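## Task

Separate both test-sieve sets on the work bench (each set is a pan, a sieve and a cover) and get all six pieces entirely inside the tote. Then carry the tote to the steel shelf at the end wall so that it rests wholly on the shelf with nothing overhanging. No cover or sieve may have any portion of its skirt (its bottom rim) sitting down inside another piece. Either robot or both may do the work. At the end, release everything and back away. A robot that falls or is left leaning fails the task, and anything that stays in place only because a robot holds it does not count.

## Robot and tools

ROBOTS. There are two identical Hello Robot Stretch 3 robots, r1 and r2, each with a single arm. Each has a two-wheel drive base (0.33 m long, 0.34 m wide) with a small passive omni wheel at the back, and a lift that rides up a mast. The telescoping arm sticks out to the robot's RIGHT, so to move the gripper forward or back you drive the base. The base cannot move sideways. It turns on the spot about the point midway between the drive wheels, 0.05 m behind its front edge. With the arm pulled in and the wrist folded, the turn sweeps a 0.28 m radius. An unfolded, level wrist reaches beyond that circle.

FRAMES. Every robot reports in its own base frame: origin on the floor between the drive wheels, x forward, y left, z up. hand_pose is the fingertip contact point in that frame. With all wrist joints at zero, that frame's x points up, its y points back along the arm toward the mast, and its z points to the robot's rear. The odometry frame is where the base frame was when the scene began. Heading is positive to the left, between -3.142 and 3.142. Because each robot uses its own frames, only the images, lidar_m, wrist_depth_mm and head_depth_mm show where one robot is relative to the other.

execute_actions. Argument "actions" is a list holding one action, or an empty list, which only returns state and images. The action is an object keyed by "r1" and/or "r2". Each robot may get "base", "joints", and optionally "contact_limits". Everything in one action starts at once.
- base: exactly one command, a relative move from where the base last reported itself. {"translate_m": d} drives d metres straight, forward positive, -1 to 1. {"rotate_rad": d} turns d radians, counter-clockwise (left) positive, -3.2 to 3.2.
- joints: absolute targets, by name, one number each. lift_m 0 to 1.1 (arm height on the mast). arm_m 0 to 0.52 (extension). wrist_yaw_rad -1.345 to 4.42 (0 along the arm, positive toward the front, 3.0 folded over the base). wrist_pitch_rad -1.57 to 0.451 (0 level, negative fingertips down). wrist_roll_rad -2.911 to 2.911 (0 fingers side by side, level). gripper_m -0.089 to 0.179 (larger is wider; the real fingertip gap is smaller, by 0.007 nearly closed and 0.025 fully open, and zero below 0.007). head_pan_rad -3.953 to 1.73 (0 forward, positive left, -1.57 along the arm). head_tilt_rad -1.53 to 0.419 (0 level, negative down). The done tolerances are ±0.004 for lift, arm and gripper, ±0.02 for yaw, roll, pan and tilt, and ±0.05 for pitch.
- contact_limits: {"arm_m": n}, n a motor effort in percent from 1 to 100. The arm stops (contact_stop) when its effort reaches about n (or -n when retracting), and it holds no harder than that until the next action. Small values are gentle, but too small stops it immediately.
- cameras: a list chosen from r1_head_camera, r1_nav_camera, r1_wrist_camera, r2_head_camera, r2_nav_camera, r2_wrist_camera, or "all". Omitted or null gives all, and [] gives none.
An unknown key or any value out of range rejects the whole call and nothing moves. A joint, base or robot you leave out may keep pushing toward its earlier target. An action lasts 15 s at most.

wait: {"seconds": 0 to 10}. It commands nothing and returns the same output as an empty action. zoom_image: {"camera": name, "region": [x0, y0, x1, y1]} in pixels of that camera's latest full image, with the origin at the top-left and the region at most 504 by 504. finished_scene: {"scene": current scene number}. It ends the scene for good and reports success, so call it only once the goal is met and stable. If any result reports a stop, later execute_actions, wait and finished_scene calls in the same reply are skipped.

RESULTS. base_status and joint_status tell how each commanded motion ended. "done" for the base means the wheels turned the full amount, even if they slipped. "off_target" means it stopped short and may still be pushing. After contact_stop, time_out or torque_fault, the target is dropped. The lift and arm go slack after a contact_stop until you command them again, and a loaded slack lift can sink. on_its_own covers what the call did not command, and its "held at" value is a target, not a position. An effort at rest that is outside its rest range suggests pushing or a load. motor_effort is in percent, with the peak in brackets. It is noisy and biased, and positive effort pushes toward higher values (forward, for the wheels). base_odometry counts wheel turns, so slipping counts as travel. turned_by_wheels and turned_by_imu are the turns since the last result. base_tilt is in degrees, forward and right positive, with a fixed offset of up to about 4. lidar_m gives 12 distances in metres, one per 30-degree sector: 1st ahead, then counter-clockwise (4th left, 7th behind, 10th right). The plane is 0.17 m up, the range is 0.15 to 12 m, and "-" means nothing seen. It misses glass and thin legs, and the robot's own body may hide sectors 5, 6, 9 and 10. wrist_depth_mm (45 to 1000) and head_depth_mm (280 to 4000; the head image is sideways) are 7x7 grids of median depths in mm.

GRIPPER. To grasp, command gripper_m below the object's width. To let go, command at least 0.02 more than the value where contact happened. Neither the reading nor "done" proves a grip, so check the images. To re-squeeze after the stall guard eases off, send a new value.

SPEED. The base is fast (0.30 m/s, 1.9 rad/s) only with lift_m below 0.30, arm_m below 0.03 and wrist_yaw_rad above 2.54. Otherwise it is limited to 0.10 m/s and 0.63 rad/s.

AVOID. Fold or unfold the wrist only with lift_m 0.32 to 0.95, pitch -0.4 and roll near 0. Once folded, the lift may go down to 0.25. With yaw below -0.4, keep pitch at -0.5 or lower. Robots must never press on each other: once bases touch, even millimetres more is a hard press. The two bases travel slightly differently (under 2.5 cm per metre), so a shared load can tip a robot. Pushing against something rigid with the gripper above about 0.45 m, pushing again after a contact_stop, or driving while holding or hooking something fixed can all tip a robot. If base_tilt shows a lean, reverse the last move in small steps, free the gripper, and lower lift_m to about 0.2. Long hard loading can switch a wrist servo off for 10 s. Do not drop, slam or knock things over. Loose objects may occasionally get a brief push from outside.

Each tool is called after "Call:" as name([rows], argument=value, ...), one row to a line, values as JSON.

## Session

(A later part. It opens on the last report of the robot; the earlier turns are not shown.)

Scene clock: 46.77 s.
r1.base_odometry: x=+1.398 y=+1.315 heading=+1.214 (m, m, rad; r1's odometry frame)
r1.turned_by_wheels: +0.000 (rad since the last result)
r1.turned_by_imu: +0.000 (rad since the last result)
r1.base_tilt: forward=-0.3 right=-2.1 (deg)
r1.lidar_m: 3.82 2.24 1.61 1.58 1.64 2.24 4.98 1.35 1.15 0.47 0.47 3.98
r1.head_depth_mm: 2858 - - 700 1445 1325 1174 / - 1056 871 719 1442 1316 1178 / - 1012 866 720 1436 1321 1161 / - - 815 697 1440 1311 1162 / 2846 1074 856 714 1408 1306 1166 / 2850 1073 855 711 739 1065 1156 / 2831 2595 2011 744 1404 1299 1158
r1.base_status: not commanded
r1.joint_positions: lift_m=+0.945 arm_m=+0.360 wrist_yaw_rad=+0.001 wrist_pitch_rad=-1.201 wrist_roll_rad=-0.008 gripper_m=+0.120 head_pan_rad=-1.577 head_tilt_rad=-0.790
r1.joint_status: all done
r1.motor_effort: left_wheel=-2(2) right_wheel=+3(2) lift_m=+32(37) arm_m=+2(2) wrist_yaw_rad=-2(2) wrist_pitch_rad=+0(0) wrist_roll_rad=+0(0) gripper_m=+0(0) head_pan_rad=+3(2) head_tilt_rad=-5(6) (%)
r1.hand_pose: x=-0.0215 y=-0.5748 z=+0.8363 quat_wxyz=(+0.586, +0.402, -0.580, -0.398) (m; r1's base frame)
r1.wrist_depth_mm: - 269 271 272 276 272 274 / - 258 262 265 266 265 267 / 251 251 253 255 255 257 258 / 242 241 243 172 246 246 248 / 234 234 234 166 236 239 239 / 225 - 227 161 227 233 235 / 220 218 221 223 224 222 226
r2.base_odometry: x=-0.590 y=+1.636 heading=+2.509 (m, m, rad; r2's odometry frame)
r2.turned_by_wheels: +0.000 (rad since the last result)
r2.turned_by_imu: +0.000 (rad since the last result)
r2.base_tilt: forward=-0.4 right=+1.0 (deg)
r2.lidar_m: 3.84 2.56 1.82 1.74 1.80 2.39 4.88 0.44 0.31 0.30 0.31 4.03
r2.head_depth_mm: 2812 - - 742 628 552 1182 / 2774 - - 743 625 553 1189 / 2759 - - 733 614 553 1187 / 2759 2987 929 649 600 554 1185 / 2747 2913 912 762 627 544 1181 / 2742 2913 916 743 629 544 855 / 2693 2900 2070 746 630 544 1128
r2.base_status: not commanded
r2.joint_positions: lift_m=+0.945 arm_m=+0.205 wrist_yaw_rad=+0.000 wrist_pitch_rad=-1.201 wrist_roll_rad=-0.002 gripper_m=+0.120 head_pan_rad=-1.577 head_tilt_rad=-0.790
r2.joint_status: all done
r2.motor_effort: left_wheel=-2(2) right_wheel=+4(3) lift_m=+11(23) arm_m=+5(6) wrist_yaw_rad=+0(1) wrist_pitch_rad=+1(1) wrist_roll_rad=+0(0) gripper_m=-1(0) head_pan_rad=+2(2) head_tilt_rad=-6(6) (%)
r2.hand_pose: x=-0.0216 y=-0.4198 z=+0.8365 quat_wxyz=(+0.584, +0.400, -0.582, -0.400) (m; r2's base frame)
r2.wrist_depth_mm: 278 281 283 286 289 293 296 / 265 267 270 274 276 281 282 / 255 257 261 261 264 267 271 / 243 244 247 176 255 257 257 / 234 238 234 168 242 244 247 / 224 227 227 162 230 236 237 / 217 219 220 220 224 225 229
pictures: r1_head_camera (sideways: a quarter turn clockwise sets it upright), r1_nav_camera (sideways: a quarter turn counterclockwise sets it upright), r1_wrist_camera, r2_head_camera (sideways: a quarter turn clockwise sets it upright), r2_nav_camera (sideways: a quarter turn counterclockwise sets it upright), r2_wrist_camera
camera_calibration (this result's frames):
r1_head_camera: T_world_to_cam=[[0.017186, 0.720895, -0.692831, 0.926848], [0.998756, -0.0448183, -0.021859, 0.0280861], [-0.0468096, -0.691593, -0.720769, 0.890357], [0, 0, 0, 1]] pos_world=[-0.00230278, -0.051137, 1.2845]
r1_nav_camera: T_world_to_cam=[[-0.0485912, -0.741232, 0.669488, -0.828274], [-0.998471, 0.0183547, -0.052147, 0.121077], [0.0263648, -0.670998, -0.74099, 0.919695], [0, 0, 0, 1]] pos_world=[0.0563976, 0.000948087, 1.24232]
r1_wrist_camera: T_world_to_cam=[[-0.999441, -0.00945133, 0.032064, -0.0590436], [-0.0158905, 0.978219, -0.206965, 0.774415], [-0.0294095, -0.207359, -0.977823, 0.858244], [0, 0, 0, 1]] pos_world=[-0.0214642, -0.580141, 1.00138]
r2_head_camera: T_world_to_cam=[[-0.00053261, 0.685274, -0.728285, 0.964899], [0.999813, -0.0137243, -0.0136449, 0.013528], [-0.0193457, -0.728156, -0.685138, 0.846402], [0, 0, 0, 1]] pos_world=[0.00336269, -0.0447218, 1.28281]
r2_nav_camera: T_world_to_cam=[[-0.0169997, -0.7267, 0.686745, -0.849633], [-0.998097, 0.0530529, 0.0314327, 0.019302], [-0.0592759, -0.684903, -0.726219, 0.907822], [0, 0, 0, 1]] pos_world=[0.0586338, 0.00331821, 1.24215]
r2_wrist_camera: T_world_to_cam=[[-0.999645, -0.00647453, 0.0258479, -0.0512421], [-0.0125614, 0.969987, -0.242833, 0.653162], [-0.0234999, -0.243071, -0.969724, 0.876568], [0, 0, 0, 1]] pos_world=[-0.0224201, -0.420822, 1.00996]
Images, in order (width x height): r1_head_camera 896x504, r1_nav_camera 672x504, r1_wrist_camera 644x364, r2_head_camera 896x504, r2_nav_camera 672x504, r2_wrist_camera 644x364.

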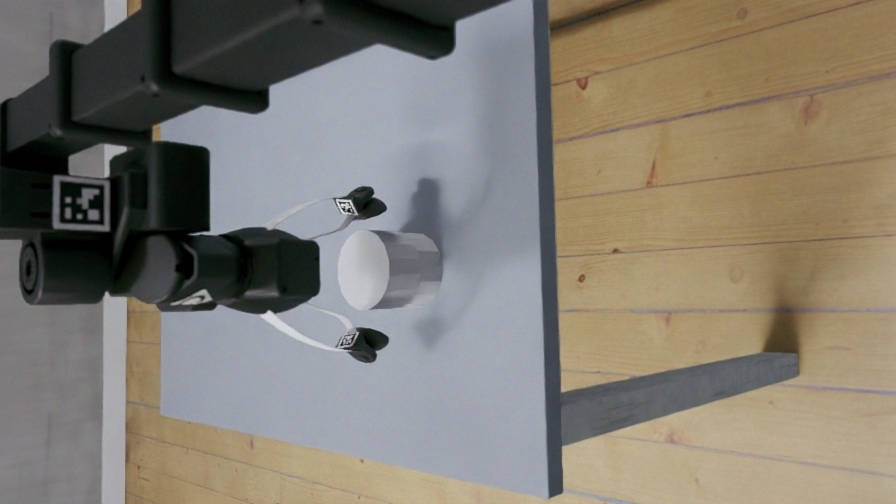

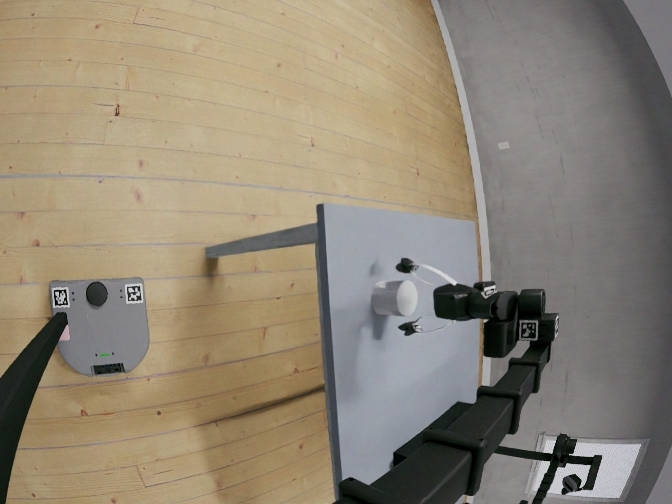

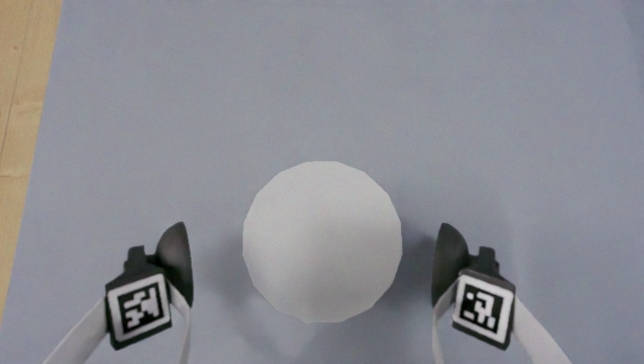

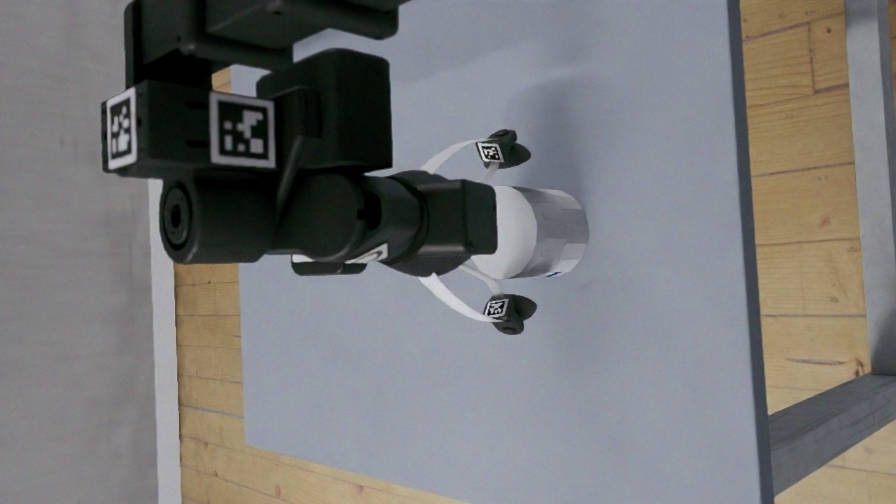

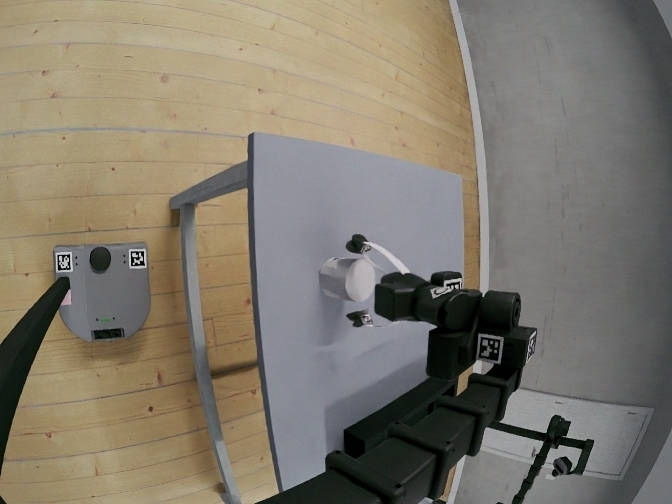

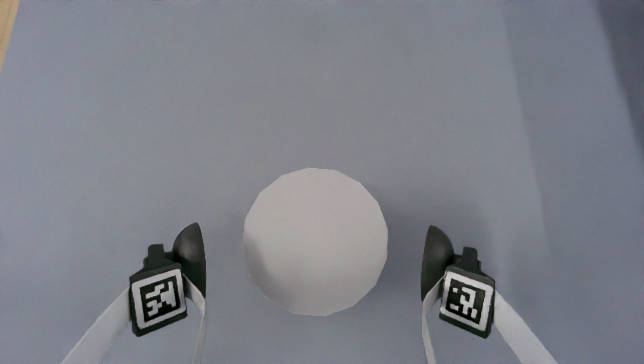

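Call:
execute_actions([
  {"r1":{"base":{"translate_m":-0.004},"joints":{"arm_m":0.372,"lift_m":0.941,"gripper_m":0.105}},"r2":{"joints":{"arm_m":0.217,"lift_m":0.941,"gripper_m":0.105}}},
], cameras=[])

Call:
execute_actions([
  {"r1":{"joints":{"gripper_m":0.05}},"r2":{"joints":{"gripper_m":0.05}}},
], cameras=["r1_wrist_camera","r2_wrist_camera"])

Call:
execute_actions([
  {"r1":{"joints":{"lift_m":0.98}},"r2":{"joints":{"lift_m":0.98}}},
])

Scene clock: 48.77 s.
r1.base_odometry: x=+1.396 y=+1.311 heading=+1.214 (m, m, rad; r1's odometry frame)
r1.turned_by_wheels: +0.000 (rad since the last result)
r1.turned_by_imu: -0.001 (rad since the last result)
r1.base_tilt: forward=-0.1 right=-2.2 (deg)
r1.lidar_m: 3.83 2.25 1.62 1.58 1.64 2.25 4.97 1.35 1.15 0.47 0.47 3.98
r1.head_depth_mm: 2885 - - 701 1451 1322 1166 / - 1053 856 721 1452 1320 1164 / - 1017 870 720 1453 1309 1166 / - - 838 700 1444 1313 1163 / 2873 1075 864 701 1407 1307 1156 / 2808 1075 858 713 738 1043 1160 / 2801 2588 2012 726 1400 1298 1155
r1.base_status: done
r1.joint_positions: lift_m=+0.941 arm_m=+0.372 wrist_yaw_rad=+0.001 wrist_pitch_rad=-1.201 wrist_roll_rad=-0.008 gripper_m=+0.105 head_pan_rad=-1.577 head_tilt_rad=-0.790
r1.joint_status: all done
r1.motor_effort: left_wheel=-2(7) right_wheel=+2(3) lift_m=+32(31) arm_m=+2(3) wrist_yaw_rad=-2(1) wrist_pitch_rad=+0(0) wrist_roll_rad=+0(0) gripper_m=+0(59) head_pan_rad=+2(3) head_tilt_rad=-6(5) (%)
r1.hand_pose: x=-0.0215 y=-0.5868 z=+0.8322 quat_wxyz=(+0.586, +0.402, -0.580, -0.398) (m; r1's base frame)
r1.wrist_depth_mm: - 262 266 269 271 271 273 / 256 256 257 257 257 260 262 / 246 247 249 249 251 250 254 / 239 237 238 242 241 245 243 / 230 231 229 163 233 235 237 / 221 224 159 157 193 228 230 / 215 215 217 154 220 220 222
r2.base_odometry: x=-0.590 y=+1.636 heading=+2.509 (m, m, rad; r2's odometry frame)
r2.turned_by_wheels: +0.000 (rad since the last result)
r2.turned_by_imu: +0.000 (rad since the last result)
r2.base_tilt: forward=-0.5 right=+1.0 (deg)
r2.lidar_m: 3.84 2.56 1.82 1.74 1.79 2.40 4.88 0.44 0.31 0.30 0.30 4.02
r2.head_depth_mm: 2779 - - 741 624 553 1179 / 2795 - - 741 628 553 1178 / 2773 - - 743 614 554 1180 / 2746 3002 925 649 601 555 1184 / 2745 2952 912 767 627 543 1180 / 2743 2924 919 746 631 545 856 / 2696 2893 2065 747 631 546 1134
r2.base_status: not commanded
r2.joint_positions: lift_m=+0.941 arm_m=+0.217 wrist_yaw_rad=+0.000 wrist_pitch_rad=-1.201 wrist_roll_rad=-0.002 gripper_m=+0.105 head_pan_rad=-1.577 head_tilt_rad=-0.790
r2.joint_status: all done
r2.motor_effort: left_wheel=-2(2) right_wheel=+4(3) lift_m=+11(11) arm_m=+5(5) wrist_yaw_rad=+0(1) wrist_pitch_rad=+1(1) wrist_roll_rad=+0(0) gripper_m=+1(62) head_pan_rad=+2(2) head_tilt_rad=-6(6) (%)
r2.hand_pose: x=-0.0216 y=-0.4318 z=+0.8325 quat_wxyz=(+0.584, +0.400, -0.582, -0.400) (m; r2's base frame)
r2.wrist_depth_mm: 274 275 278 282 288 288 291 / 261 263 266 270 272 275 279 / 248 253 254 258 258 261 268 / 239 240 241 246 249 252 253 / 231 232 232 164 240 240 243 / 221 223 160 158 161 231 234 / 212 213 214 214 220 221 224
pictures: none
No camera images: the call's "cameras" was empty. Leave "cameras" out to get every camera's image.

Scene clock: 49.80 s.
r1.base_odometry: x=+1.396 y=+1.311 heading=+1.214 (m, m, rad; r1's odometry frame)
r1.turned_by_wheels: +0.000 (rad since the last result)
r1.turned_by_imu: +0.000 (rad since the last result)
r1.base_tilt: forward=-0.2 right=-2.2 (deg)
r1.lidar_m: 3.81 2.24 1.61 1.58 1.64 2.25 4.98 1.35 1.15 0.47 0.47 3.96
r1.head_depth_mm: 2881 - - 700 1453 1316 1171 / - 1054 860 722 1452 1312 1166 / - 1015 868 718 1439 1318 1168 / - - 841 699 1431 1308 1158 / 2817 1078 859 699 1402 1306 1163 / 2844 1071 855 711 738 1049 1160 / 2817 2582 2031 727 1396 1305 1160
r1.base_status: not commanded
r1.joint_positions: lift_m=+0.941 arm_m=+0.372 wrist_yaw_rad=+0.001 wrist_pitch_rad=-1.201 wrist_roll_rad=-0.008 gripper_m=+0.051 head_pan_rad=-1.577 head_tilt_rad=-0.790
r1.joint_status: all done
r1.motor_effort: left_wheel=-2(2) right_wheel=+3(2) lift_m=+31(32) arm_m=+2(2) wrist_yaw_rad=-2(2) wrist_pitch_rad=+0(0) wrist_roll_rad=+0(0) gripper_m=-14(86) head_pan_rad=+2(3) head_tilt_rad=-6(6) (%)
r1.hand_pose: x=-0.0215 y=-0.5869 z=+0.8323 quat_wxyz=(+0.586, +0.402, -0.581, -0.398) (m; r1's base frame)
r1.wrist_depth_mm: - 266 266 270 270 273 271 / 256 255 257 257 259 261 263 / 247 244 249 252 251 251 254 / 239 238 239 240 241 245 246 / 230 231 163 161 234 237 238 / 224 222 157 158 158 228 229 / 214 216 216 154 220 222 224
r2.base_odometry: x=-0.590 y=+1.636 heading=+2.509 (m, m, rad; r2's odometry frame)
r2.turned_by_wheels: +0.000 (rad since the last result)
r2.turned_by_imu: +0.000 (rad since the last result)
r2.base_tilt: forward=-0.5 right=+1.0 (deg)
r2.lidar_m: 3.83 2.56 1.82 1.74 1.79 2.40 4.89 0.43 0.31 0.30 0.30 4.01
r2.head_depth_mm: 2813 - - 740 626 553 1184 / 2772 - - 742 627 553 1185 / 2742 - - 745 615 554 1187 / 2786 2939 932 725 601 554 1178 / 2739 2925 913 745 628 545 1186 / 2730 2902 915 750 628 544 859 / 2727 2930 2075 749 630 545 1126
r2.base_status: not commanded
r2.joint_positions: lift_m=+0.941 arm_m=+0.217 wrist_yaw_rad=+0.000 wrist_pitch_rad=-1.201 wrist_roll_rad=-0.002 gripper_m=+0.051 head_pan_rad=-1.577 head_tilt_rad=-0.790
r2.joint_status: all done
r2.motor_effort: left_wheel=-2(2) right_wheel=+3(3) lift_m=+11(11) arm_m=+5(5) wrist_yaw_rad=-1(0) wrist_pitch_rad=+1(1) wrist_roll_rad=+0(0) gripper_m=-13(85) head_pan_rad=+2(2) head_tilt_rad=-6(6) (%)
r2.hand_pose: x=-0.0216 y=-0.4318 z=+0.8325 quat_wxyz=(+0.584, +0.400, -0.582, -0.400) (m; r2's base frame)
r2.wrist_depth_mm: 275 273 277 285 285 291 292 / 262 262 266 271 272 276 279 / 249 252 255 258 260 263 264 / 240 240 244 247 248 253 253 / 231 232 234 165 239 241 245 / 220 223 158 158 - 232 233 / 215 214 216 216 219 222 223
pictures: r1_wrist_camera, r2_wrist_camera
camera_calibration (this result's frames):
r1_wrist_camera: T_world_to_cam=[[-0.999441, -0.00944251, 0.0320656, -0.0590261], [-0.015889, 0.978171, -0.207191, 0.785553], [-0.0294093, -0.207585, -0.977775, 0.851674], [0, 0, 0, 1]] pos_world=[-0.0214643, -0.592168, 0.997398]
r2_wrist_camera: T_world_to_cam=[[-0.999645, -0.00647694, 0.0258472, -0.0512166], [-0.012561, 0.970013, -0.242727, 0.663728], [-0.0235, -0.242966, -0.96975, 0.869838], [0, 0, 0, 1]] pos_world=[-0.0224201, -0.432816, 1.00595]
Images, in order (width x height): r1_wrist_camera 644x364, r2_wrist_camera 644x364.

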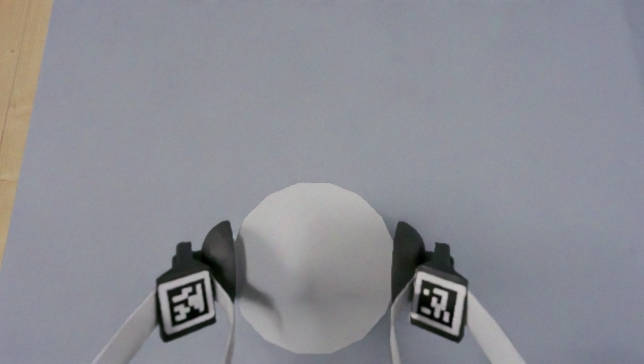

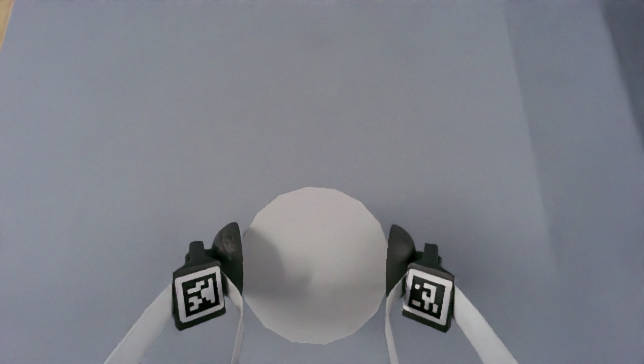

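Scene clock: 50.97 s.
r1.base_odometry: x=+1.396 y=+1.311 heading=+1.214 (m, m, rad; r1's odometry frame)
r1.turned_by_wheels: +0.000 (rad since the last result)
r1.turned_by_imu: +0.000 (rad since the last result)
r1.base_tilt: forward=-0.1 right=-2.3 (deg)
r1.lidar_m: 3.82 2.24 1.61 1.58 1.64 2.24 4.98 1.35 1.15 0.47 0.47 3.97
r1.head_depth_mm: - - 872 723 1454 1319 1173 / - 1060 867 723 1452 1318 1169 / - 1068 868 719 1448 1318 1168 / - - 861 700 1434 1314 1167 / 2834 1078 856 700 1407 1312 1159 / 2849 1072 854 714 735 1046 1155 / 2834 2591 2023 726 1406 1292 1158
r1.base_status: not commanded
r1.joint_positions: lift_m=+0.980 arm_m=+0.372 wrist_yaw_rad=+0.001 wrist_pitch_rad=-1.207 wrist_roll_rad=-0.008 gripper_m=+0.050 head_pan_rad=-1.577 head_tilt_rad=-0.790
r1.joint_status: all done
r1.motor_effort: left_wheel=-2(2) right_wheel=+3(1) lift_m=+43(42) arm_m=+2(2) wrist_yaw_rad=-1(2) wrist_pitch_rad=+4(5) wrist_roll_rad=+0(0) gripper_m=-1(13) head_pan_rad=+2(2) head_tilt_rad=-6(5) (%)
r1.hand_pose: x=-0.0215 y=-0.5852 z=+0.8704 quat_wxyz=(+0.585, +0.403, -0.579, -0.400) (m; r1's base frame)
r1.wrist_depth_mm: - 302 306 308 308 311 315 / - 295 293 299 297 302 302 / - 284 286 289 289 294 291 / - 277 277 280 280 280 283 / 985 268 268 198 273 274 272 / 261 260 195 193 265 264 267 / 250 251 253 252 254 257 261
r2.base_odometry: x=-0.590 y=+1.636 heading=+2.509 (m, m, rad; r2's odometry frame)
r2.turned_by_wheels: +0.000 (rad since the last result)
r2.turned_by_imu: +0.000 (rad since the last result)
r2.base_tilt: forward=-0.5 right=+1.0 (deg)
r2.lidar_m: 3.83 2.56 1.83 1.74 1.79 2.39 4.87 0.44 0.31 0.30 0.30 4.01
r2.head_depth_mm: 2701 2774 877 742 626 554 1182 / - - 865 743 628 553 1181 / 2697 - - 723 614 555 1188 / 2696 2938 - 624 602 555 1186 / 2738 2924 911 746 627 542 1185 / 2717 2906 914 746 630 544 856 / 2737 2891 2073 745 628 545 1130
r2.base_status: not commanded
r2.joint_positions: lift_m=+0.980 arm_m=+0.217 wrist_yaw_rad=+0.000 wrist_pitch_rad=-1.205 wrist_roll_rad=-0.002 gripper_m=+0.050 head_pan_rad=-1.577 head_tilt_rad=-0.790
r2.joint_status: all done
r2.motor_effort: left_wheel=-2(2) right_wheel=+3(4) lift_m=+26(27) arm_m=+5(6) wrist_yaw_rad=+0(1) wrist_pitch_rad=+3(3) wrist_roll_rad=+0(1) gripper_m=+1(13) head_pan_rad=+2(2) head_tilt_rad=-6(6) (%)
r2.hand_pose: x=-0.0216 y=-0.4308 z=+0.8703 quat_wxyz=(+0.583, +0.401, -0.582, -0.401) (m; r2's base frame)
r2.wrist_depth_mm: - 319 324 324 328 335 338 / 306 305 305 311 315 320 321 / 289 293 293 297 300 303 308 / 278 282 280 285 287 290 294 / 263 267 270 202 276 277 281 / 257 260 - 194 266 271 272 / 245 248 251 256 255 259 261
pictures: r1_head_camera (sideways: a quarter turn clockwise sets it upright), r1_nav_camera (sideways: a quarter turn counterclockwise sets it upright), r1_wrist_camera, r2_head_camera (sideways: a quarter turn clockwise sets it upright), r2_nav_camera (sideways: a quarter turn counterclockwise sets it upright), r2_wrist_camera
camera_calibration (this result's frames):
r1_head_camera: T_world_to_cam=[[0.017186, 0.720895, -0.692831, 0.926848], [0.998756, -0.0448181, -0.021859, 0.0280861], [-0.0468095, -0.691593, -0.720769, 0.890357], [0, 0, 0, 1]] pos_world=[-0.00230277, -0.051137, 1.2845]
r1_nav_camera: T_world_to_cam=[[-0.0485911, -0.741232, 0.669488, -0.828274], [-0.998471, 0.0183546, -0.052147, 0.121077], [0.0263648, -0.670998, -0.74099, 0.919695], [0, 0, 0, 1]] pos_world=[0.0563976, 0.000948093, 1.24232]
r1_wrist_camera: T_world_to_cam=[[-0.999441, -0.00965193, 0.0320121, -0.0603131], [-0.0158872, 0.97953, -0.200673, 0.786969], [-0.0294199, -0.201069, -0.979135, 0.894336], [0, 0, 0, 1]] pos_world=[-0.0214654, -0.591619, 1.03553]
r2_head_camera: T_world_to_cam=[[-0.000532692, 0.685274, -0.728285, 0.964899], [0.999813, -0.0137241, -0.0136449, 0.013528], [-0.0193456, -0.728156, -0.685138, 0.846402], [0, 0, 0, 1]] pos_world=[0.0033627, -0.0447218, 1.28281]
r2_nav_camera: T_world_to_cam=[[-0.0169996, -0.7267, 0.686745, -0.849633], [-0.998097, 0.0530528, 0.0314327, 0.019302], [-0.0592758, -0.684903, -0.726219, 0.907822], [0, 0, 0, 1]] pos_world=[0.0586338, 0.00331822, 1.24215]
r2_wrist_camera: T_world_to_cam=[[-0.999645, -0.00657663, 0.0258214, -0.0522082], [-0.0125582, 0.97097, -0.238872, 0.669013], [-0.0235008, -0.239111, -0.970708, 0.909233], [0, 0, 0, 1]] pos_world=[-0.0224203, -0.432527, 1.04376]
Images, in order (width x height): r1_head_camera 896x504, r1_nav_camera 672x504, r1_wrist_camera 644x364, r2_head_camera 896x504, r2_nav_camera 672x504, r2_wrist_camera 644x364.

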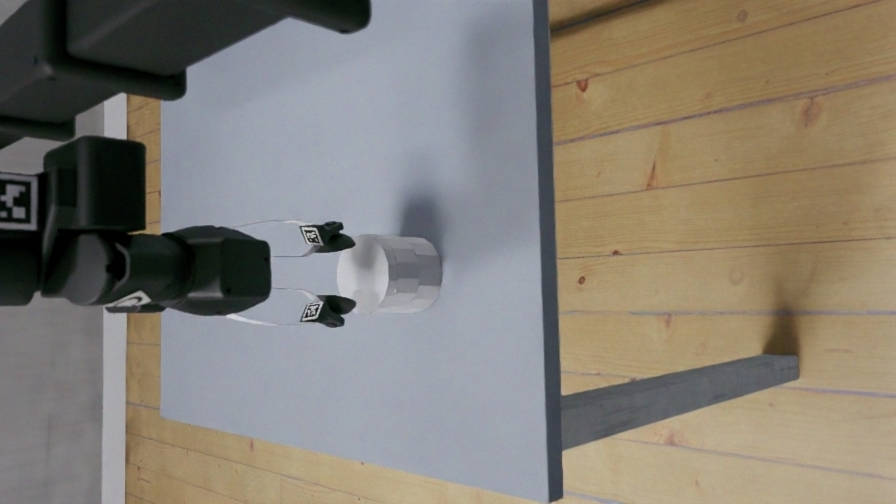

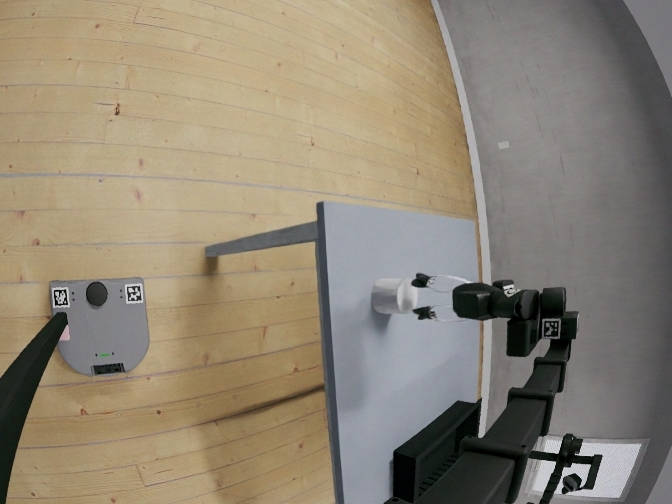

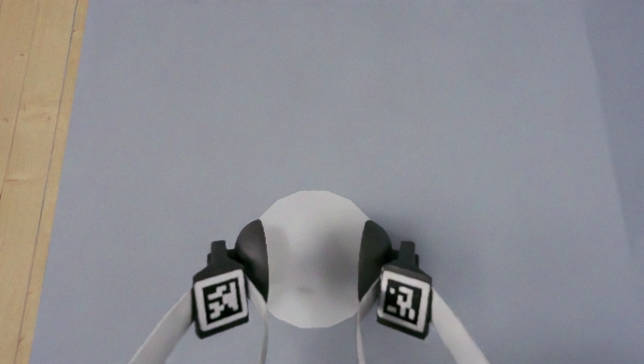

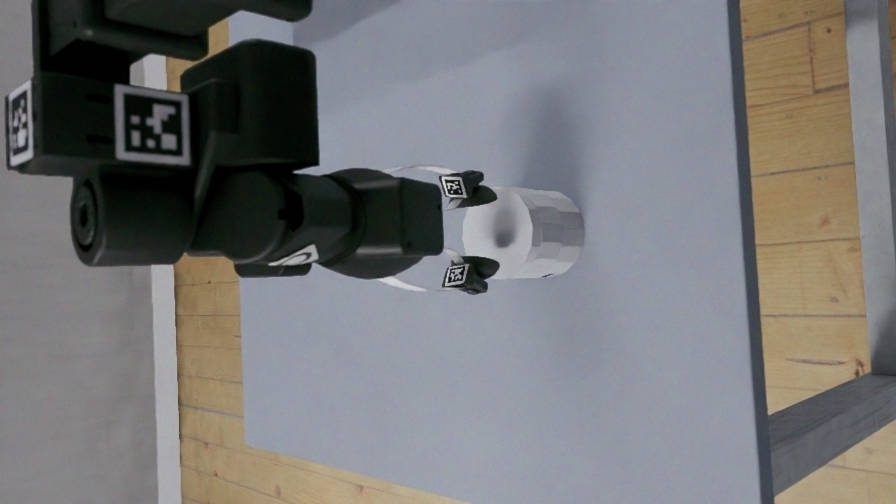

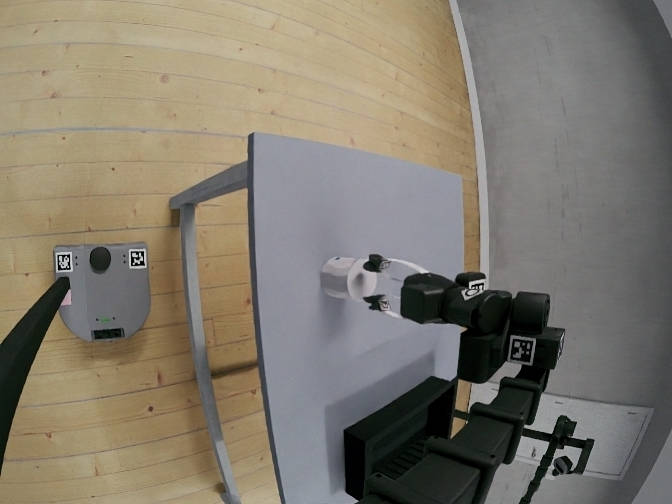

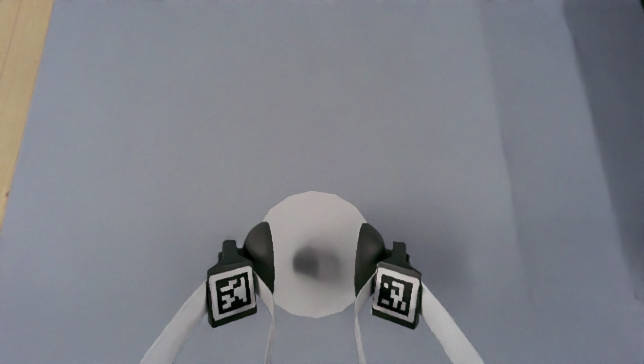

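Call:
execute_actions([
  {"r1":{"joints":{"gripper_m":0.11}},"r2":{"joints":{"gripper_m":0.11}}},
], cameras=[])

Call:
execute_actions([
  {"r1":{"joints":{"lift_m":0.936}},"r2":{"joints":{"lift_m":0.936}}},
], cameras=[])

Call:
execute_actions([
  {"r1":{"joints":{"gripper_m":-0.02}},"r2":{"joints":{"gripper_m":-0.02}}},
], cameras=[])

Call:
execute_actions([
  {"r1":{"joints":{"lift_m":0.965}},"r2":{"joints":{"lift_m":0.965}}},
], cameras=["r1_wrist_camera","r2_wrist_camera","r1_head_camera","r2_head_camera"])

Scene clock: 53.03 s.
r1.base_odometry: x=+1.396 y=+1.311 heading=+1.214 (m, m, rad; r1's odometry frame)
r1.turned_by_wheels: +0.000 (rad since the last result)
r1.turned_by_imu: -0.001 (rad since the last result)
r1.base_tilt: forward=-0.2 right=-2.2 (deg)
r1.lidar_m: 3.82 2.25 1.61 1.58 1.64 2.25 4.98 1.35 1.15 0.47 0.47 3.97
r1.head_depth_mm: - - 874 724 1457 1317 1171 / - 1058 870 722 1445 1315 1170 / - 1069 868 718 1440 1311 1168 / - - 853 698 1441 1307 1170 / 2836 1084 860 702 1402 1309 1162 / 2853 1075 854 711 738 1053 1161 / 2830 2600 2017 727 1405 1294 1155
r1.base_status: not commanded
r1.joint_positions: lift_m=+0.980 arm_m=+0.372 wrist_yaw_rad=+0.001 wrist_pitch_rad=-1.207 wrist_roll_rad=-0.008 gripper_m=+0.110 head_pan_rad=-1.577 head_tilt_rad=-0.790
r1.joint_status: all done
r1.motor_effort: left_wheel=-2(2) right_wheel=+2(3) lift_m=+43(43) arm_m=+2(2) wrist_yaw_rad=-2(2) wrist_pitch_rad=+4(3) wrist_roll_rad=+0(0) gripper_m=+1(82) head_pan_rad=+2(2) head_tilt_rad=-6(5) (%)
r1.hand_pose: x=-0.0215 y=-0.5852 z=+0.8704 quat_wxyz=(+0.585, +0.403, -0.579, -0.400) (m; r1's base frame)
r1.wrist_depth_mm: - 308 306 305 309 311 317 / - 293 295 300 301 302 304 / - 285 286 288 289 292 293 / - 276 276 279 280 283 283 / 979 268 267 199 272 272 277 / 261 259 258 193 260 264 266 / 253 249 254 253 254 254 259
r2.base_odometry: x=-0.590 y=+1.636 heading=+2.509 (m, m, rad; r2's odometry frame)
r2.turned_by_wheels: +0.000 (rad since the last result)
r2.turned_by_imu: +0.000 (rad since the last result)
r2.base_tilt: forward=-0.6 right=+1.0 (deg)
r2.lidar_m: 3.82 2.56 1.82 1.74 1.79 2.39 4.89 0.44 0.31 0.30 0.30 4.03
r2.head_depth_mm: 2705 2774 878 740 626 552 1182 / - - 864 743 626 553 1185 / 2659 - - 725 614 553 1183 / 2732 2922 - 691 600 553 1184 / 2720 2932 916 756 628 545 1184 / 2721 2892 918 746 630 545 859 / 2700 2941 2044 746 630 545 1133
r2.base_status: not commanded
r2.joint_positions: lift_m=+0.980 arm_m=+0.217 wrist_yaw_rad=+0.000 wrist_pitch_rad=-1.205 wrist_roll_rad=-0.002 gripper_m=+0.110 head_pan_rad=-1.577 head_tilt_rad=-0.790
r2.joint_status: all done
r2.motor_effort: left_wheel=-2(2) right_wheel=+3(3) lift_m=+27(27) arm_m=+5(5) wrist_yaw_rad=+0(0) wrist_pitch_rad=+3(3) wrist_roll_rad=+1(0) gripper_m=+1(81) head_pan_rad=+2(3) head_tilt_rad=-6(6) (%)
r2.hand_pose: x=-0.0216 y=-0.4308 z=+0.8703 quat_wxyz=(+0.583, +0.401, -0.582, -0.401) (m; r2's base frame)
r2.wrist_depth_mm: - 320 322 326 334 335 339 / 306 303 304 312 313 318 322 / 291 291 295 297 300 301 307 / 279 280 281 283 289 289 294 / 266 268 270 201 277 279 282 / 256 259 259 195 267 268 270 / 246 247 251 254 255 259 259
pictures: none
No camera images: the call's "cameras" was empty. Leave "cameras" out to get every camera's image.

Scene clock: 54.27 s.
r1.base_odometry: x=+1.396 y=+1.311 heading=+1.214 (m, m, rad; r1's odometry frame)
r1.turned_by_wheels: +0.000 (rad since the last result)
r1.turned_by_imu: +0.000 (rad since the last result)
r1.base_tilt: forward=-0.1 right=-2.2 (deg)
r1.lidar_m: 3.82 2.24 1.61 1.58 1.64 2.25 4.98 1.35 1.15 0.47 0.47 3.99
r1.head_depth_mm: 2869 - - 692 1454 1311 1175 / - 1054 847 722 1451 1316 1169 / - 1010 867 721 1451 1311 1164 / - - 722 700 1439 1314 1157 / 2809 1083 859 702 1402 1308 1162 / 2822 1076 854 712 736 1049 1164 / 2817 2576 2029 727 1394 1295 1152
r1.base_status: not commanded
r1.joint_positions: lift_m=+0.936 arm_m=+0.372 wrist_yaw_rad=+0.001 wrist_pitch_rad=-1.207 wrist_roll_rad=-0.008 gripper_m=+0.110 head_pan_rad=-1.577 head_tilt_rad=-0.790
r1.joint_status: all done
r1.motor_effort: left_wheel=-2(2) right_wheel=+2(3) lift_m=+31(30) arm_m=+2(2) wrist_yaw_rad=-2(2) wrist_pitch_rad=+4(4) wrist_roll_rad=+0(0) gripper_m=+0(1) head_pan_rad=+3(3) head_tilt_rad=-5(6) (%)
r1.hand_pose: x=-0.0215 y=-0.5852 z=+0.8268 quat_wxyz=(+0.585, +0.403, -0.579, -0.400) (m; r1's base frame)
r1.wrist_depth_mm: 258 257 258 262 261 264 263 / 250 248 250 251 255 253 255 / 240 239 242 242 245 244 249 / 231 232 234 162 237 237 238 / 224 225 158 157 228 228 231 / 218 218 153 152 219 224 225 / 211 210 215 149 215 215 217
r2.base_odometry: x=-0.590 y=+1.636 heading=+2.509 (m, m, rad; r2's odometry frame)
r2.turned_by_wheels: +0.000 (rad since the last result)
r2.turned_by_imu: +0.000 (rad since the last result)
r2.base_tilt: forward=-0.5 right=+1.0 (deg)
r2.lidar_m: 3.84 2.56 1.82 1.74 1.79 2.40 4.89 0.44 0.31 0.30 0.30 4.02
r2.head_depth_mm: 2837 - - 731 626 554 1183 / 2802 - - 744 628 554 1176 / 2779 - - 743 615 554 1188 / 2753 2960 928 693 600 554 1189 / 2759 2950 915 764 628 544 1178 / 2694 2911 916 746 629 545 857 / 2731 2919 2061 745 632 545 1131
r2.base_status: not commanded
r2.joint_positions: lift_m=+0.936 arm_m=+0.217 wrist_yaw_rad=+0.000 wrist_pitch_rad=-1.205 wrist_roll_rad=-0.002 gripper_m=+0.110 head_pan_rad=-1.577 head_tilt_rad=-0.790
r2.joint_status: all done
r2.motor_effort: left_wheel=-2(2) right_wheel=+3(3) lift_m=+11(22) arm_m=+5(5) wrist_yaw_rad=+0(0) wrist_pitch_rad=+3(3) wrist_roll_rad=+1(0) gripper_m=+0(0) head_pan_rad=+2(3) head_tilt_rad=-6(6) (%)
r2.hand_pose: x=-0.0216 y=-0.4308 z=+0.8273 quat_wxyz=(+0.583, +0.401, -0.582, -0.401) (m; r2's base frame)
r2.wrist_depth_mm: 267 269 273 274 279 282 284 / 254 256 260 263 266 269 272 / 242 244 249 251 253 255 258 / 234 235 239 166 242 247 250 / 224 227 192 159 233 236 237 / 216 218 186 153 221 227 229 / 208 210 211 211 215 216 218
pictures: none
No camera images: the call's "cameras" was empty. Leave "cameras" out to get every camera's image.

Scene clock: 56.07 s.
r1.base_odometry: x=+1.396 y=+1.311 heading=+1.214 (m, m, rad; r1's odometry frame)
r1.turned_by_wheels: +0.000 (rad since the last result)
r1.turned_by_imu: +0.000 (rad since the last result)
r1.base_tilt: forward=+0.0 right=-2.3 (deg)
r1.lidar_m: 3.82 2.25 1.62 1.58 1.64 2.25 4.98 1.35 1.15 0.47 0.47 3.99
r1.head_depth_mm: 2878 - - 688 1451 1328 1170 / - 1058 847 722 1441 1312 1171 / - 1016 868 719 1443 1308 1172 / - - 724 701 1432 1311 1163 / 2835 1079 858 703 1405 1316 1158 / 2826 1074 855 712 738 1052 1153 / 2824 2565 2022 727 1392 1294 1149
r1.base_status: not commanded
r1.joint_positions: lift_m=+0.936 arm_m=+0.372 wrist_yaw_rad=+0.001 wrist_pitch_rad=-1.207 wrist_roll_rad=-0.008 gripper_m=-0.018 head_pan_rad=-1.577 head_tilt_rad=-0.790
r1.joint_status: all done
r1.motor_effort: left_wheel=-2(1) right_wheel=+4(2) lift_m=+31(31) arm_m=+3(2) wrist_yaw_rad=-2(2) wrist_pitch_rad=+4(4) wrist_roll_rad=+0(0) gripper_m=-43(100) head_pan_rad=+3(2) head_tilt_rad=-6(6) (%)
r1.hand_pose: x=-0.0215 y=-0.5854 z=+0.8269 quat_wxyz=(+0.585, +0.403, -0.579, -0.400) (m; r1's base frame)
r1.wrist_depth_mm: 258 256 257 261 264 264 265 / 249 249 249 251 254 255 256 / 240 239 241 243 244 244 247 / 232 233 232 162 237 238 240 / 225 225 158 157 228 231 232 / 218 218 151 152 152 222 223 / 211 211 211 149 215 219 218
r2.base_odometry: x=-0.590 y=+1.636 heading=+2.509 (m, m, rad; r2's odometry frame)
r2.turned_by_wheels: +0.000 (rad since the last result)
r2.turned_by_imu: +0.000 (rad since the last result)
r2.base_tilt: forward=-0.5 right=+1.0 (deg)
r2.lidar_m: 3.82 2.56 1.83 1.74 1.79 2.39 4.88 0.43 0.31 0.30 0.30 4.05
r2.head_depth_mm: 2837 - - 731 624 552 1187 / 2825 - - 738 627 554 1177 / 2787 - - 742 615 554 1183 / 2768 2932 929 706 600 554 1192 / 2720 2932 914 748 630 544 1184 / 2737 2905 917 745 630 545 858 / 2693 2910 2076 747 632 545 1132
r2.base_status: not commanded
r2.joint_positions: lift_m=+0.936 arm_m=+0.217 wrist_yaw_rad=+0.000 wrist_pitch_rad=-1.205 wrist_roll_rad=-0.002 gripper_m=-0.018 head_pan_rad=-1.577 head_tilt_rad=-0.790
r2.joint_status: all done
r2.motor_effort: left_wheel=-2(2) right_wheel=+4(4) lift_m=+11(11) arm_m=+5(5) wrist_yaw_rad=+0(0) wrist_pitch_rad=+3(3) wrist_roll_rad=+0(1) gripper_m=-40(100) head_pan_rad=+2(2) head_tilt_rad=-5(6) (%)
r2.hand_pose: x=-0.0216 y=-0.4308 z=+0.8273 quat_wxyz=(+0.583, +0.401, -0.582, -0.401) (m; r2's base frame)
r2.wrist_depth_mm: 266 269 269 275 276 279 286 / 253 254 258 264 268 267 272 / 246 245 247 250 254 255 259 / 235 235 238 165 241 246 250 / 225 226 160 158 232 234 237 / 215 217 153 151 186 226 229 / 209 209 210 210 214 218 220
pictures: none
No camera images: the call's "cameras" was empty. Leave "cameras" out to get every camera's image.

Scene clock: 57.97 s.
r1.base_odometry: x=+1.396 y=+1.311 heading=+1.214 (m, m, rad; r1's odometry frame)
r1.turned_by_wheels: +0.000 (rad since the last result)
r1.turned_by_imu: -0.003 (rad since the last result)
r1.base_tilt: forward=-0.2 right=-2.3 (deg)
r1.lidar_m: 3.82 2.25 1.61 1.58 1.64 2.23 4.96 1.35 1.15 0.47 0.47 3.97
r1.head_depth_mm: - - 873 723 1442 1316 1179 / - 1054 869 721 1443 1312 1175 / - 1054 865 719 1438 1306 1170 / - - 862 700 1435 1315 1161 / 2841 1075 861 712 1412 1303 1160 / 2837 1075 856 711 741 1068 1165 / 2789 2590 2011 726 1397 1296 1158
r1.base_status: not commanded
r1.joint_positions: lift_m=+0.965 arm_m=+0.372 wrist_yaw_rad=-0.003 wrist_pitch_rad=-1.159 wrist_roll_rad=-0.017 gripper_m=-0.012 head_pan_rad=-1.577 head_tilt_rad=-0.791
r1.joint_status: all done
r1.on_its_own: gripper_m is held at -0.013, not at your -0.020, by its stall guard, which is not easing now; wrist_pitch_rad is at rest, and its effort (-23) is outside its rest range (-20 to +32)
r1.motor_effort: left_wheel=+0(7) right_wheel=+0(12) lift_m=+23(42) arm_m=+2(3) wrist_yaw_rad=+3(7) wrist_pitch_rad=-23(26) wrist_roll_rad=+3(4) gripper_m=-21(44) head_pan_rad=+2(3) head_tilt_rad=-6(6) (%)
r1.hand_pose: x=-0.0218 y=-0.5971 z=+0.8597 quat_wxyz=(+0.596, +0.390, -0.587, -0.385) (m; r1's base frame)
r1.wrist_depth_mm: - 308 311 312 315 319 319 / - 291 296 300 300 304 305 / - 283 282 284 290 290 292 / - 270 273 272 278 278 280 / 262 262 262 178 261 266 267 / 252 250 252 170 256 258 257 / 243 241 242 238 244 245 249
r2.base_odometry: x=-0.590 y=+1.636 heading=+2.509 (m, m, rad; r2's odometry frame)
r2.turned_by_wheels: +0.000 (rad since the last result)
r2.turned_by_imu: +0.000 (rad since the last result)
r2.base_tilt: forward=-0.5 right=+1.0 (deg)
r2.lidar_m: 3.83 2.55 1.83 1.74 1.80 2.39 4.90 0.44 0.31 0.30 0.30 4.05
r2.head_depth_mm: 2735 - 856 742 627 554 1190 / 2721 - 840 741 626 554 1179 / 2746 - - 741 614 555 1183 / 2772 2925 - 591 601 555 1179 / 2761 2961 913 744 628 542 1181 / 2747 2947 914 746 629 545 857 / 2702 2922 2073 749 633 546 1138
r2.base_status: not commanded
r2.joint_positions: lift_m=+0.965 arm_m=+0.217 wrist_yaw_rad=+0.002 wrist_pitch_rad=-1.197 wrist_roll_rad=+0.003 gripper_m=-0.008 head_pan_rad=-1.577 head_tilt_rad=-0.790
r2.joint_status: all done
r2.on_its_own: gripper_m is held at -0.009, not at your -0.020, by its stall guard, which is still easing
r2.motor_effort: left_wheel=-2(2) right_wheel=+3(4) lift_m=+18(27) arm_m=+5(4) wrist_yaw_rad=-1(2) wrist_pitch_rad=-1(4) wrist_roll_rad=-2(2) gripper_m=-28(42) head_pan_rad=+2(2) head_tilt_rad=-6(7) (%)
r2.hand_pose: x=-0.0215 y=-0.4327 z=+0.8564 quat_wxyz=(+0.584, +0.399, -0.584, -0.399) (m; r2's base frame)
r2.wrist_depth_mm: 312 308 308 314 314 319 323 / 297 293 295 300 300 305 305 / 282 282 283 284 287 290 292 / 266 267 269 270 275 277 281 / 256 257 258 171 264 265 266 / 245 247 - 165 255 254 258 / 238 238 239 240 241 244 247
pictures: r1_head_camera (sideways: a quarter turn clockwise sets it upright), r1_wrist_camera, r2_head_camera (sideways: a quarter turn clockwise sets it upright), r2_wrist_camera
camera_calibration (this result's frames):
r1_head_camera: T_world_to_cam=[[0.0171542, 0.721357, -0.692351, 0.926223], [0.998758, -0.0447557, -0.0218847, 0.0281195], [-0.0467734, -0.691116, -0.721229, 0.890955], [0, 0, 0, 1]] pos_world=[-0.00230025, -0.0511258, 1.28447]
r1_wrist_camera: T_world_to_cam=[[-0.999266, -0.0127181, 0.0361346, -0.0657603], [-0.0212753, 0.968678, -0.247408, 0.829982], [-0.0318562, -0.247995, -0.968237, 0.843965], [0, 0, 0, 1]] pos_world=[-0.0211683, -0.595522, 1.02488]
r2_head_camera: T_world_to_cam=[[-0.000532773, 0.685274, -0.728285, 0.964899], [0.999813, -0.013724, -0.0136449, 0.013528], [-0.0193455, -0.728156, -0.685138, 0.846402], [0, 0, 0, 1]] pos_world=[0.0033627, -0.0447218, 1.28281]
r2_wrist_camera: T_world_to_cam=[[-0.999707, -0.00367403, 0.0239365, -0.0488321], [-0.00945543, 0.969187, -0.246144, 0.672994], [-0.0222946, -0.246298, -0.968938, 0.890622], [0, 0, 0, 1]] pos_world=[-0.0225983, -0.433078, 1.02978]
Images, in order (width x height): r1_head_camera 896x504, r1_wrist_camera 644x364, r2_head_camera 896x504, r2_wrist_camera 644x364.

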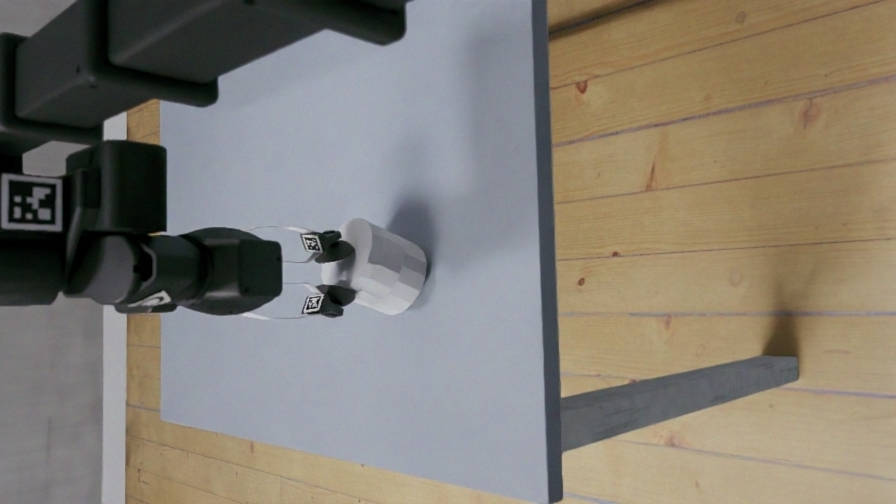

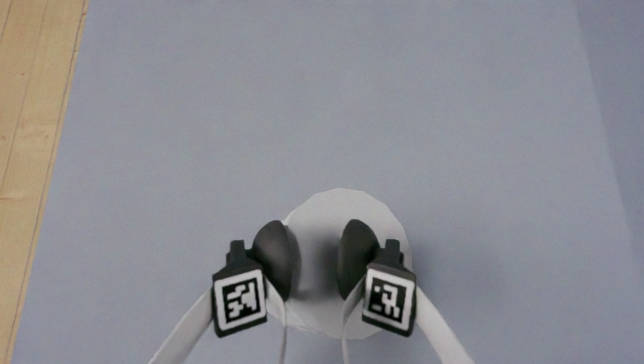

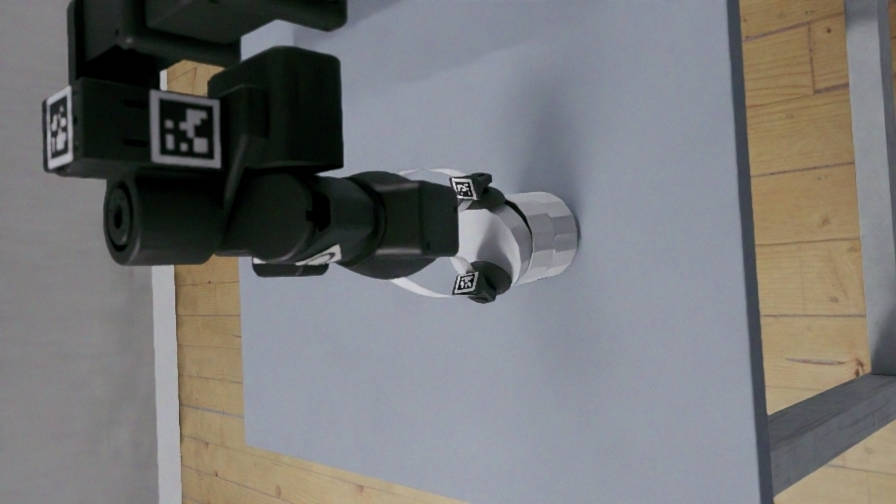

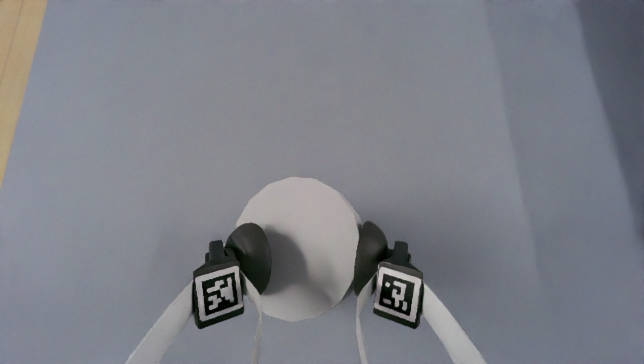

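Call:
execute_actions([
  {"r1":{"joints":{"gripper_m":0.13,"lift_m":0.98}},"r2":{"joints":{"gripper_m":0.13,"lift_m":0.98}}},
], cameras=["r1_wrist_camera","r2_wrist_camera","r1_head_camera","r2_head_camera"])

Scene clock: 60.70 s.
r1.base_odometry: x=+1.396 y=+1.311 heading=+1.214 (m, m, rad; r1's odometry frame)
r1.turned_by_wheels: +0.000 (rad since the last result)
r1.turned_by_imu: -0.001 (rad since the last result)
r1.base_tilt: forward=-0.2 right=-2.3 (deg)
r1.lidar_m: 3.81 2.26 1.61 1.58 1.63 2.23 4.98 1.35 1.15 0.47 0.47 3.98
r1.head_depth_mm: - - 871 725 1445 1321 1171 / - 1059 872 720 1439 1321 1171 / - 1090 868 718 1446 1312 1171 / - - 857 700 1437 1307 1161 / 2841 1076 848 714 1401 1304 1153 / 2839 1071 853 711 738 1068 1158 / 2820 2562 1996 725 1393 1303 1160
r1.base_status: not commanded
r1.joint_positions: lift_m=+0.980 arm_m=+0.372 wrist_yaw_rad=+0.001 wrist_pitch_rad=-1.200 wrist_roll_rad=-0.016 gripper_m=+0.130 head_pan_rad=-1.577 head_tilt_rad=-0.791
r1.joint_status: all done
r1.motor_effort: left_wheel=+0(2) right_wheel=+1(3) lift_m=+43(42) arm_m=+2(2) wrist_yaw_rad=-1(4) wrist_pitch_rad=+0(23) wrist_roll_rad=+3(3) gripper_m=+0(85) head_pan_rad=+2(2) head_tilt_rad=-5(5) (%)
r1.hand_pose: x=-0.0216 y=-0.5871 z=+0.8710 quat_wxyz=(+0.588, +0.403, -0.578, -0.396) (m; r1's base frame)
r1.wrist_depth_mm: - 308 309 311 312 316 318 / - 295 297 299 302 301 305 / - 286 287 289 293 293 294 / - 275 275 280 283 282 286 / - 268 268 199 269 273 277 / 260 - 261 194 260 268 268 / 253 249 253 254 256 256 260
r2.base_odometry: x=-0.590 y=+1.636 heading=+2.509 (m, m, rad; r2's odometry frame)
r2.turned_by_wheels: +0.000 (rad since the last result)
r2.turned_by_imu: +0.001 (rad since the last result)
r2.base_tilt: forward=-0.6 right=+1.0 (deg)
r2.lidar_m: 3.82 2.57 1.83 1.74 1.79 2.40 4.89 0.44 0.31 0.30 0.30 4.01
r2.head_depth_mm: 2705 2803 880 739 627 553 1183 / - - 864 741 627 552 1176 / 2729 - - 724 627 553 1176 / 2718 2958 - 622 602 555 1186 / 2762 2981 911 755 628 543 1171 / 2725 2960 914 745 628 544 855 / 2744 2911 2077 747 630 544 1133
r2.base_status: not commanded
r2.joint_positions: lift_m=+0.980 arm_m=+0.217 wrist_yaw_rad=-0.001 wrist_pitch_rad=-1.200 wrist_roll_rad=+0.003 gripper_m=+0.130 head_pan_rad=-1.577 head_tilt_rad=-0.790
r2.joint_status: all done
r2.motor_effort: left_wheel=-2(2) right_wheel=+3(7) lift_m=+27(27) arm_m=+5(5) wrist_yaw_rad=+0(4) wrist_pitch_rad=+1(11) wrist_roll_rad=-2(4) gripper_m=+0(83) head_pan_rad=+2(2) head_tilt_rad=-6(6) (%)
r2.hand_pose: x=-0.0217 y=-0.4321 z=+0.8707 quat_wxyz=(+0.583, +0.399, -0.584, -0.400) (m; r2's base frame)
r2.wrist_depth_mm: - 320 325 327 330 339 337 / 308 309 308 314 315 318 320 / 290 296 297 298 302 305 310 / 282 280 286 285 289 295 292 / 265 269 267 201 277 277 281 / 258 260 257 198 265 272 272 / 248 247 252 253 255 257 260
pictures: r1_head_camera (sideways: a quarter turn clockwise sets it upright), r1_wrist_camera, r2_head_camera (sideways: a quarter turn clockwise sets it upright), r2_wrist_camera
camera_calibration (this result's frames):
r1_head_camera: T_world_to_cam=[[0.0171543, 0.721357, -0.692351, 0.926223], [0.998758, -0.0447559, -0.0218847, 0.0281195], [-0.0467735, -0.691116, -0.721229, 0.890955], [0, 0, 0, 1]] pos_world=[-0.00230026, -0.0511258, 1.28447]
r1_wrist_camera: T_world_to_cam=[[-0.999263, -0.0159788, 0.0349121, -0.0666337], [-0.0228969, 0.977907, -0.207783, 0.793943], [-0.0308206, -0.20843, -0.977552, 0.888736], [0, 0, 0, 1]] pos_world=[-0.0210144, -0.592228, 1.03608]
r2_head_camera: T_world_to_cam=[[-0.00057583, 0.685487, -0.728085, 0.964638], [0.999814, -0.0136553, -0.0136471, 0.0135308], [-0.0192971, -0.727957, -0.685351, 0.846679], [0, 0, 0, 1]] pos_world=[0.00336563, -0.0447164, 1.2828]
r2_wrist_camera: T_world_to_cam=[[-0.999705, -0.00161749, 0.0242213, -0.0487348], [-0.00747515, 0.969806, -0.243764, 0.674185], [-0.0230957, -0.243874, -0.969532, 0.906193], [0, 0, 0, 1]] pos_world=[-0.0227516, -0.432911, 1.04411]
Images, in order (width x height): r1_head_camera 896x504, r1_wrist_camera 644x364, r2_head_camera 896x504, r2_wrist_camera 644x364.

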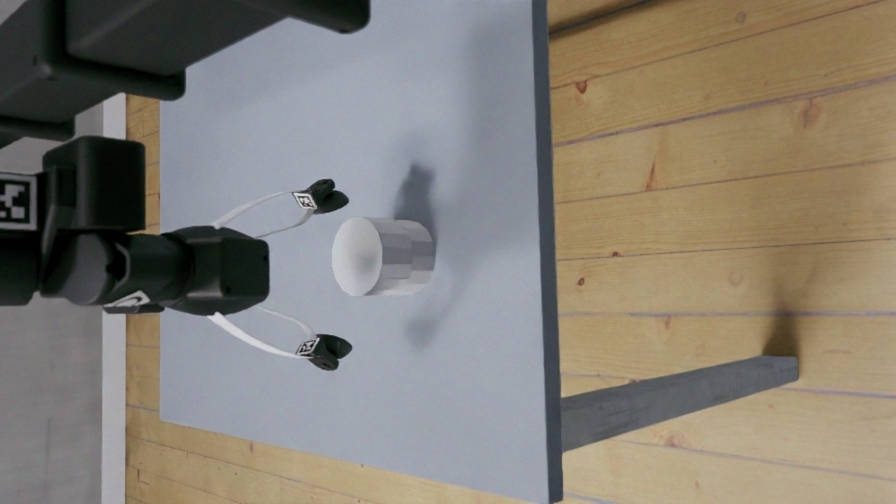

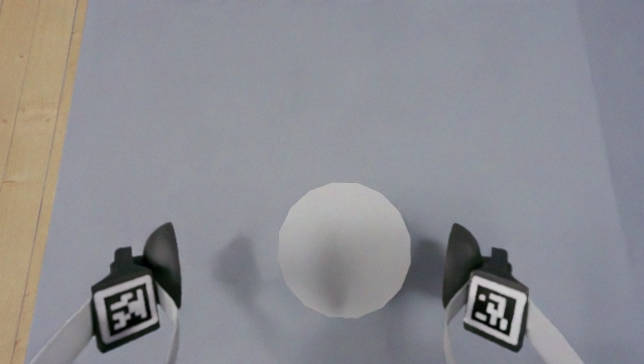

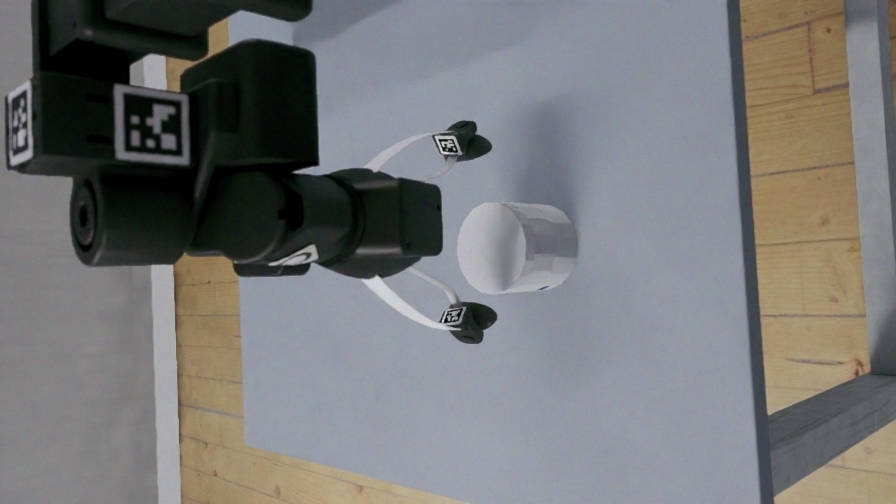

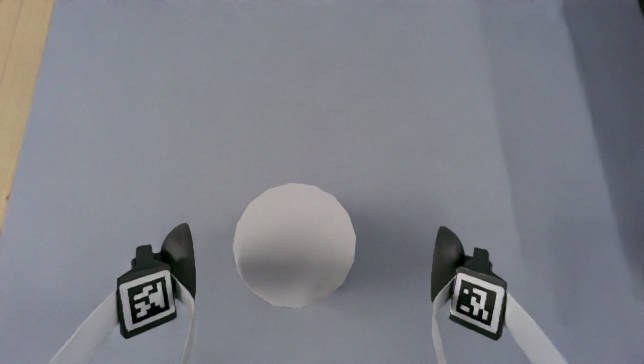

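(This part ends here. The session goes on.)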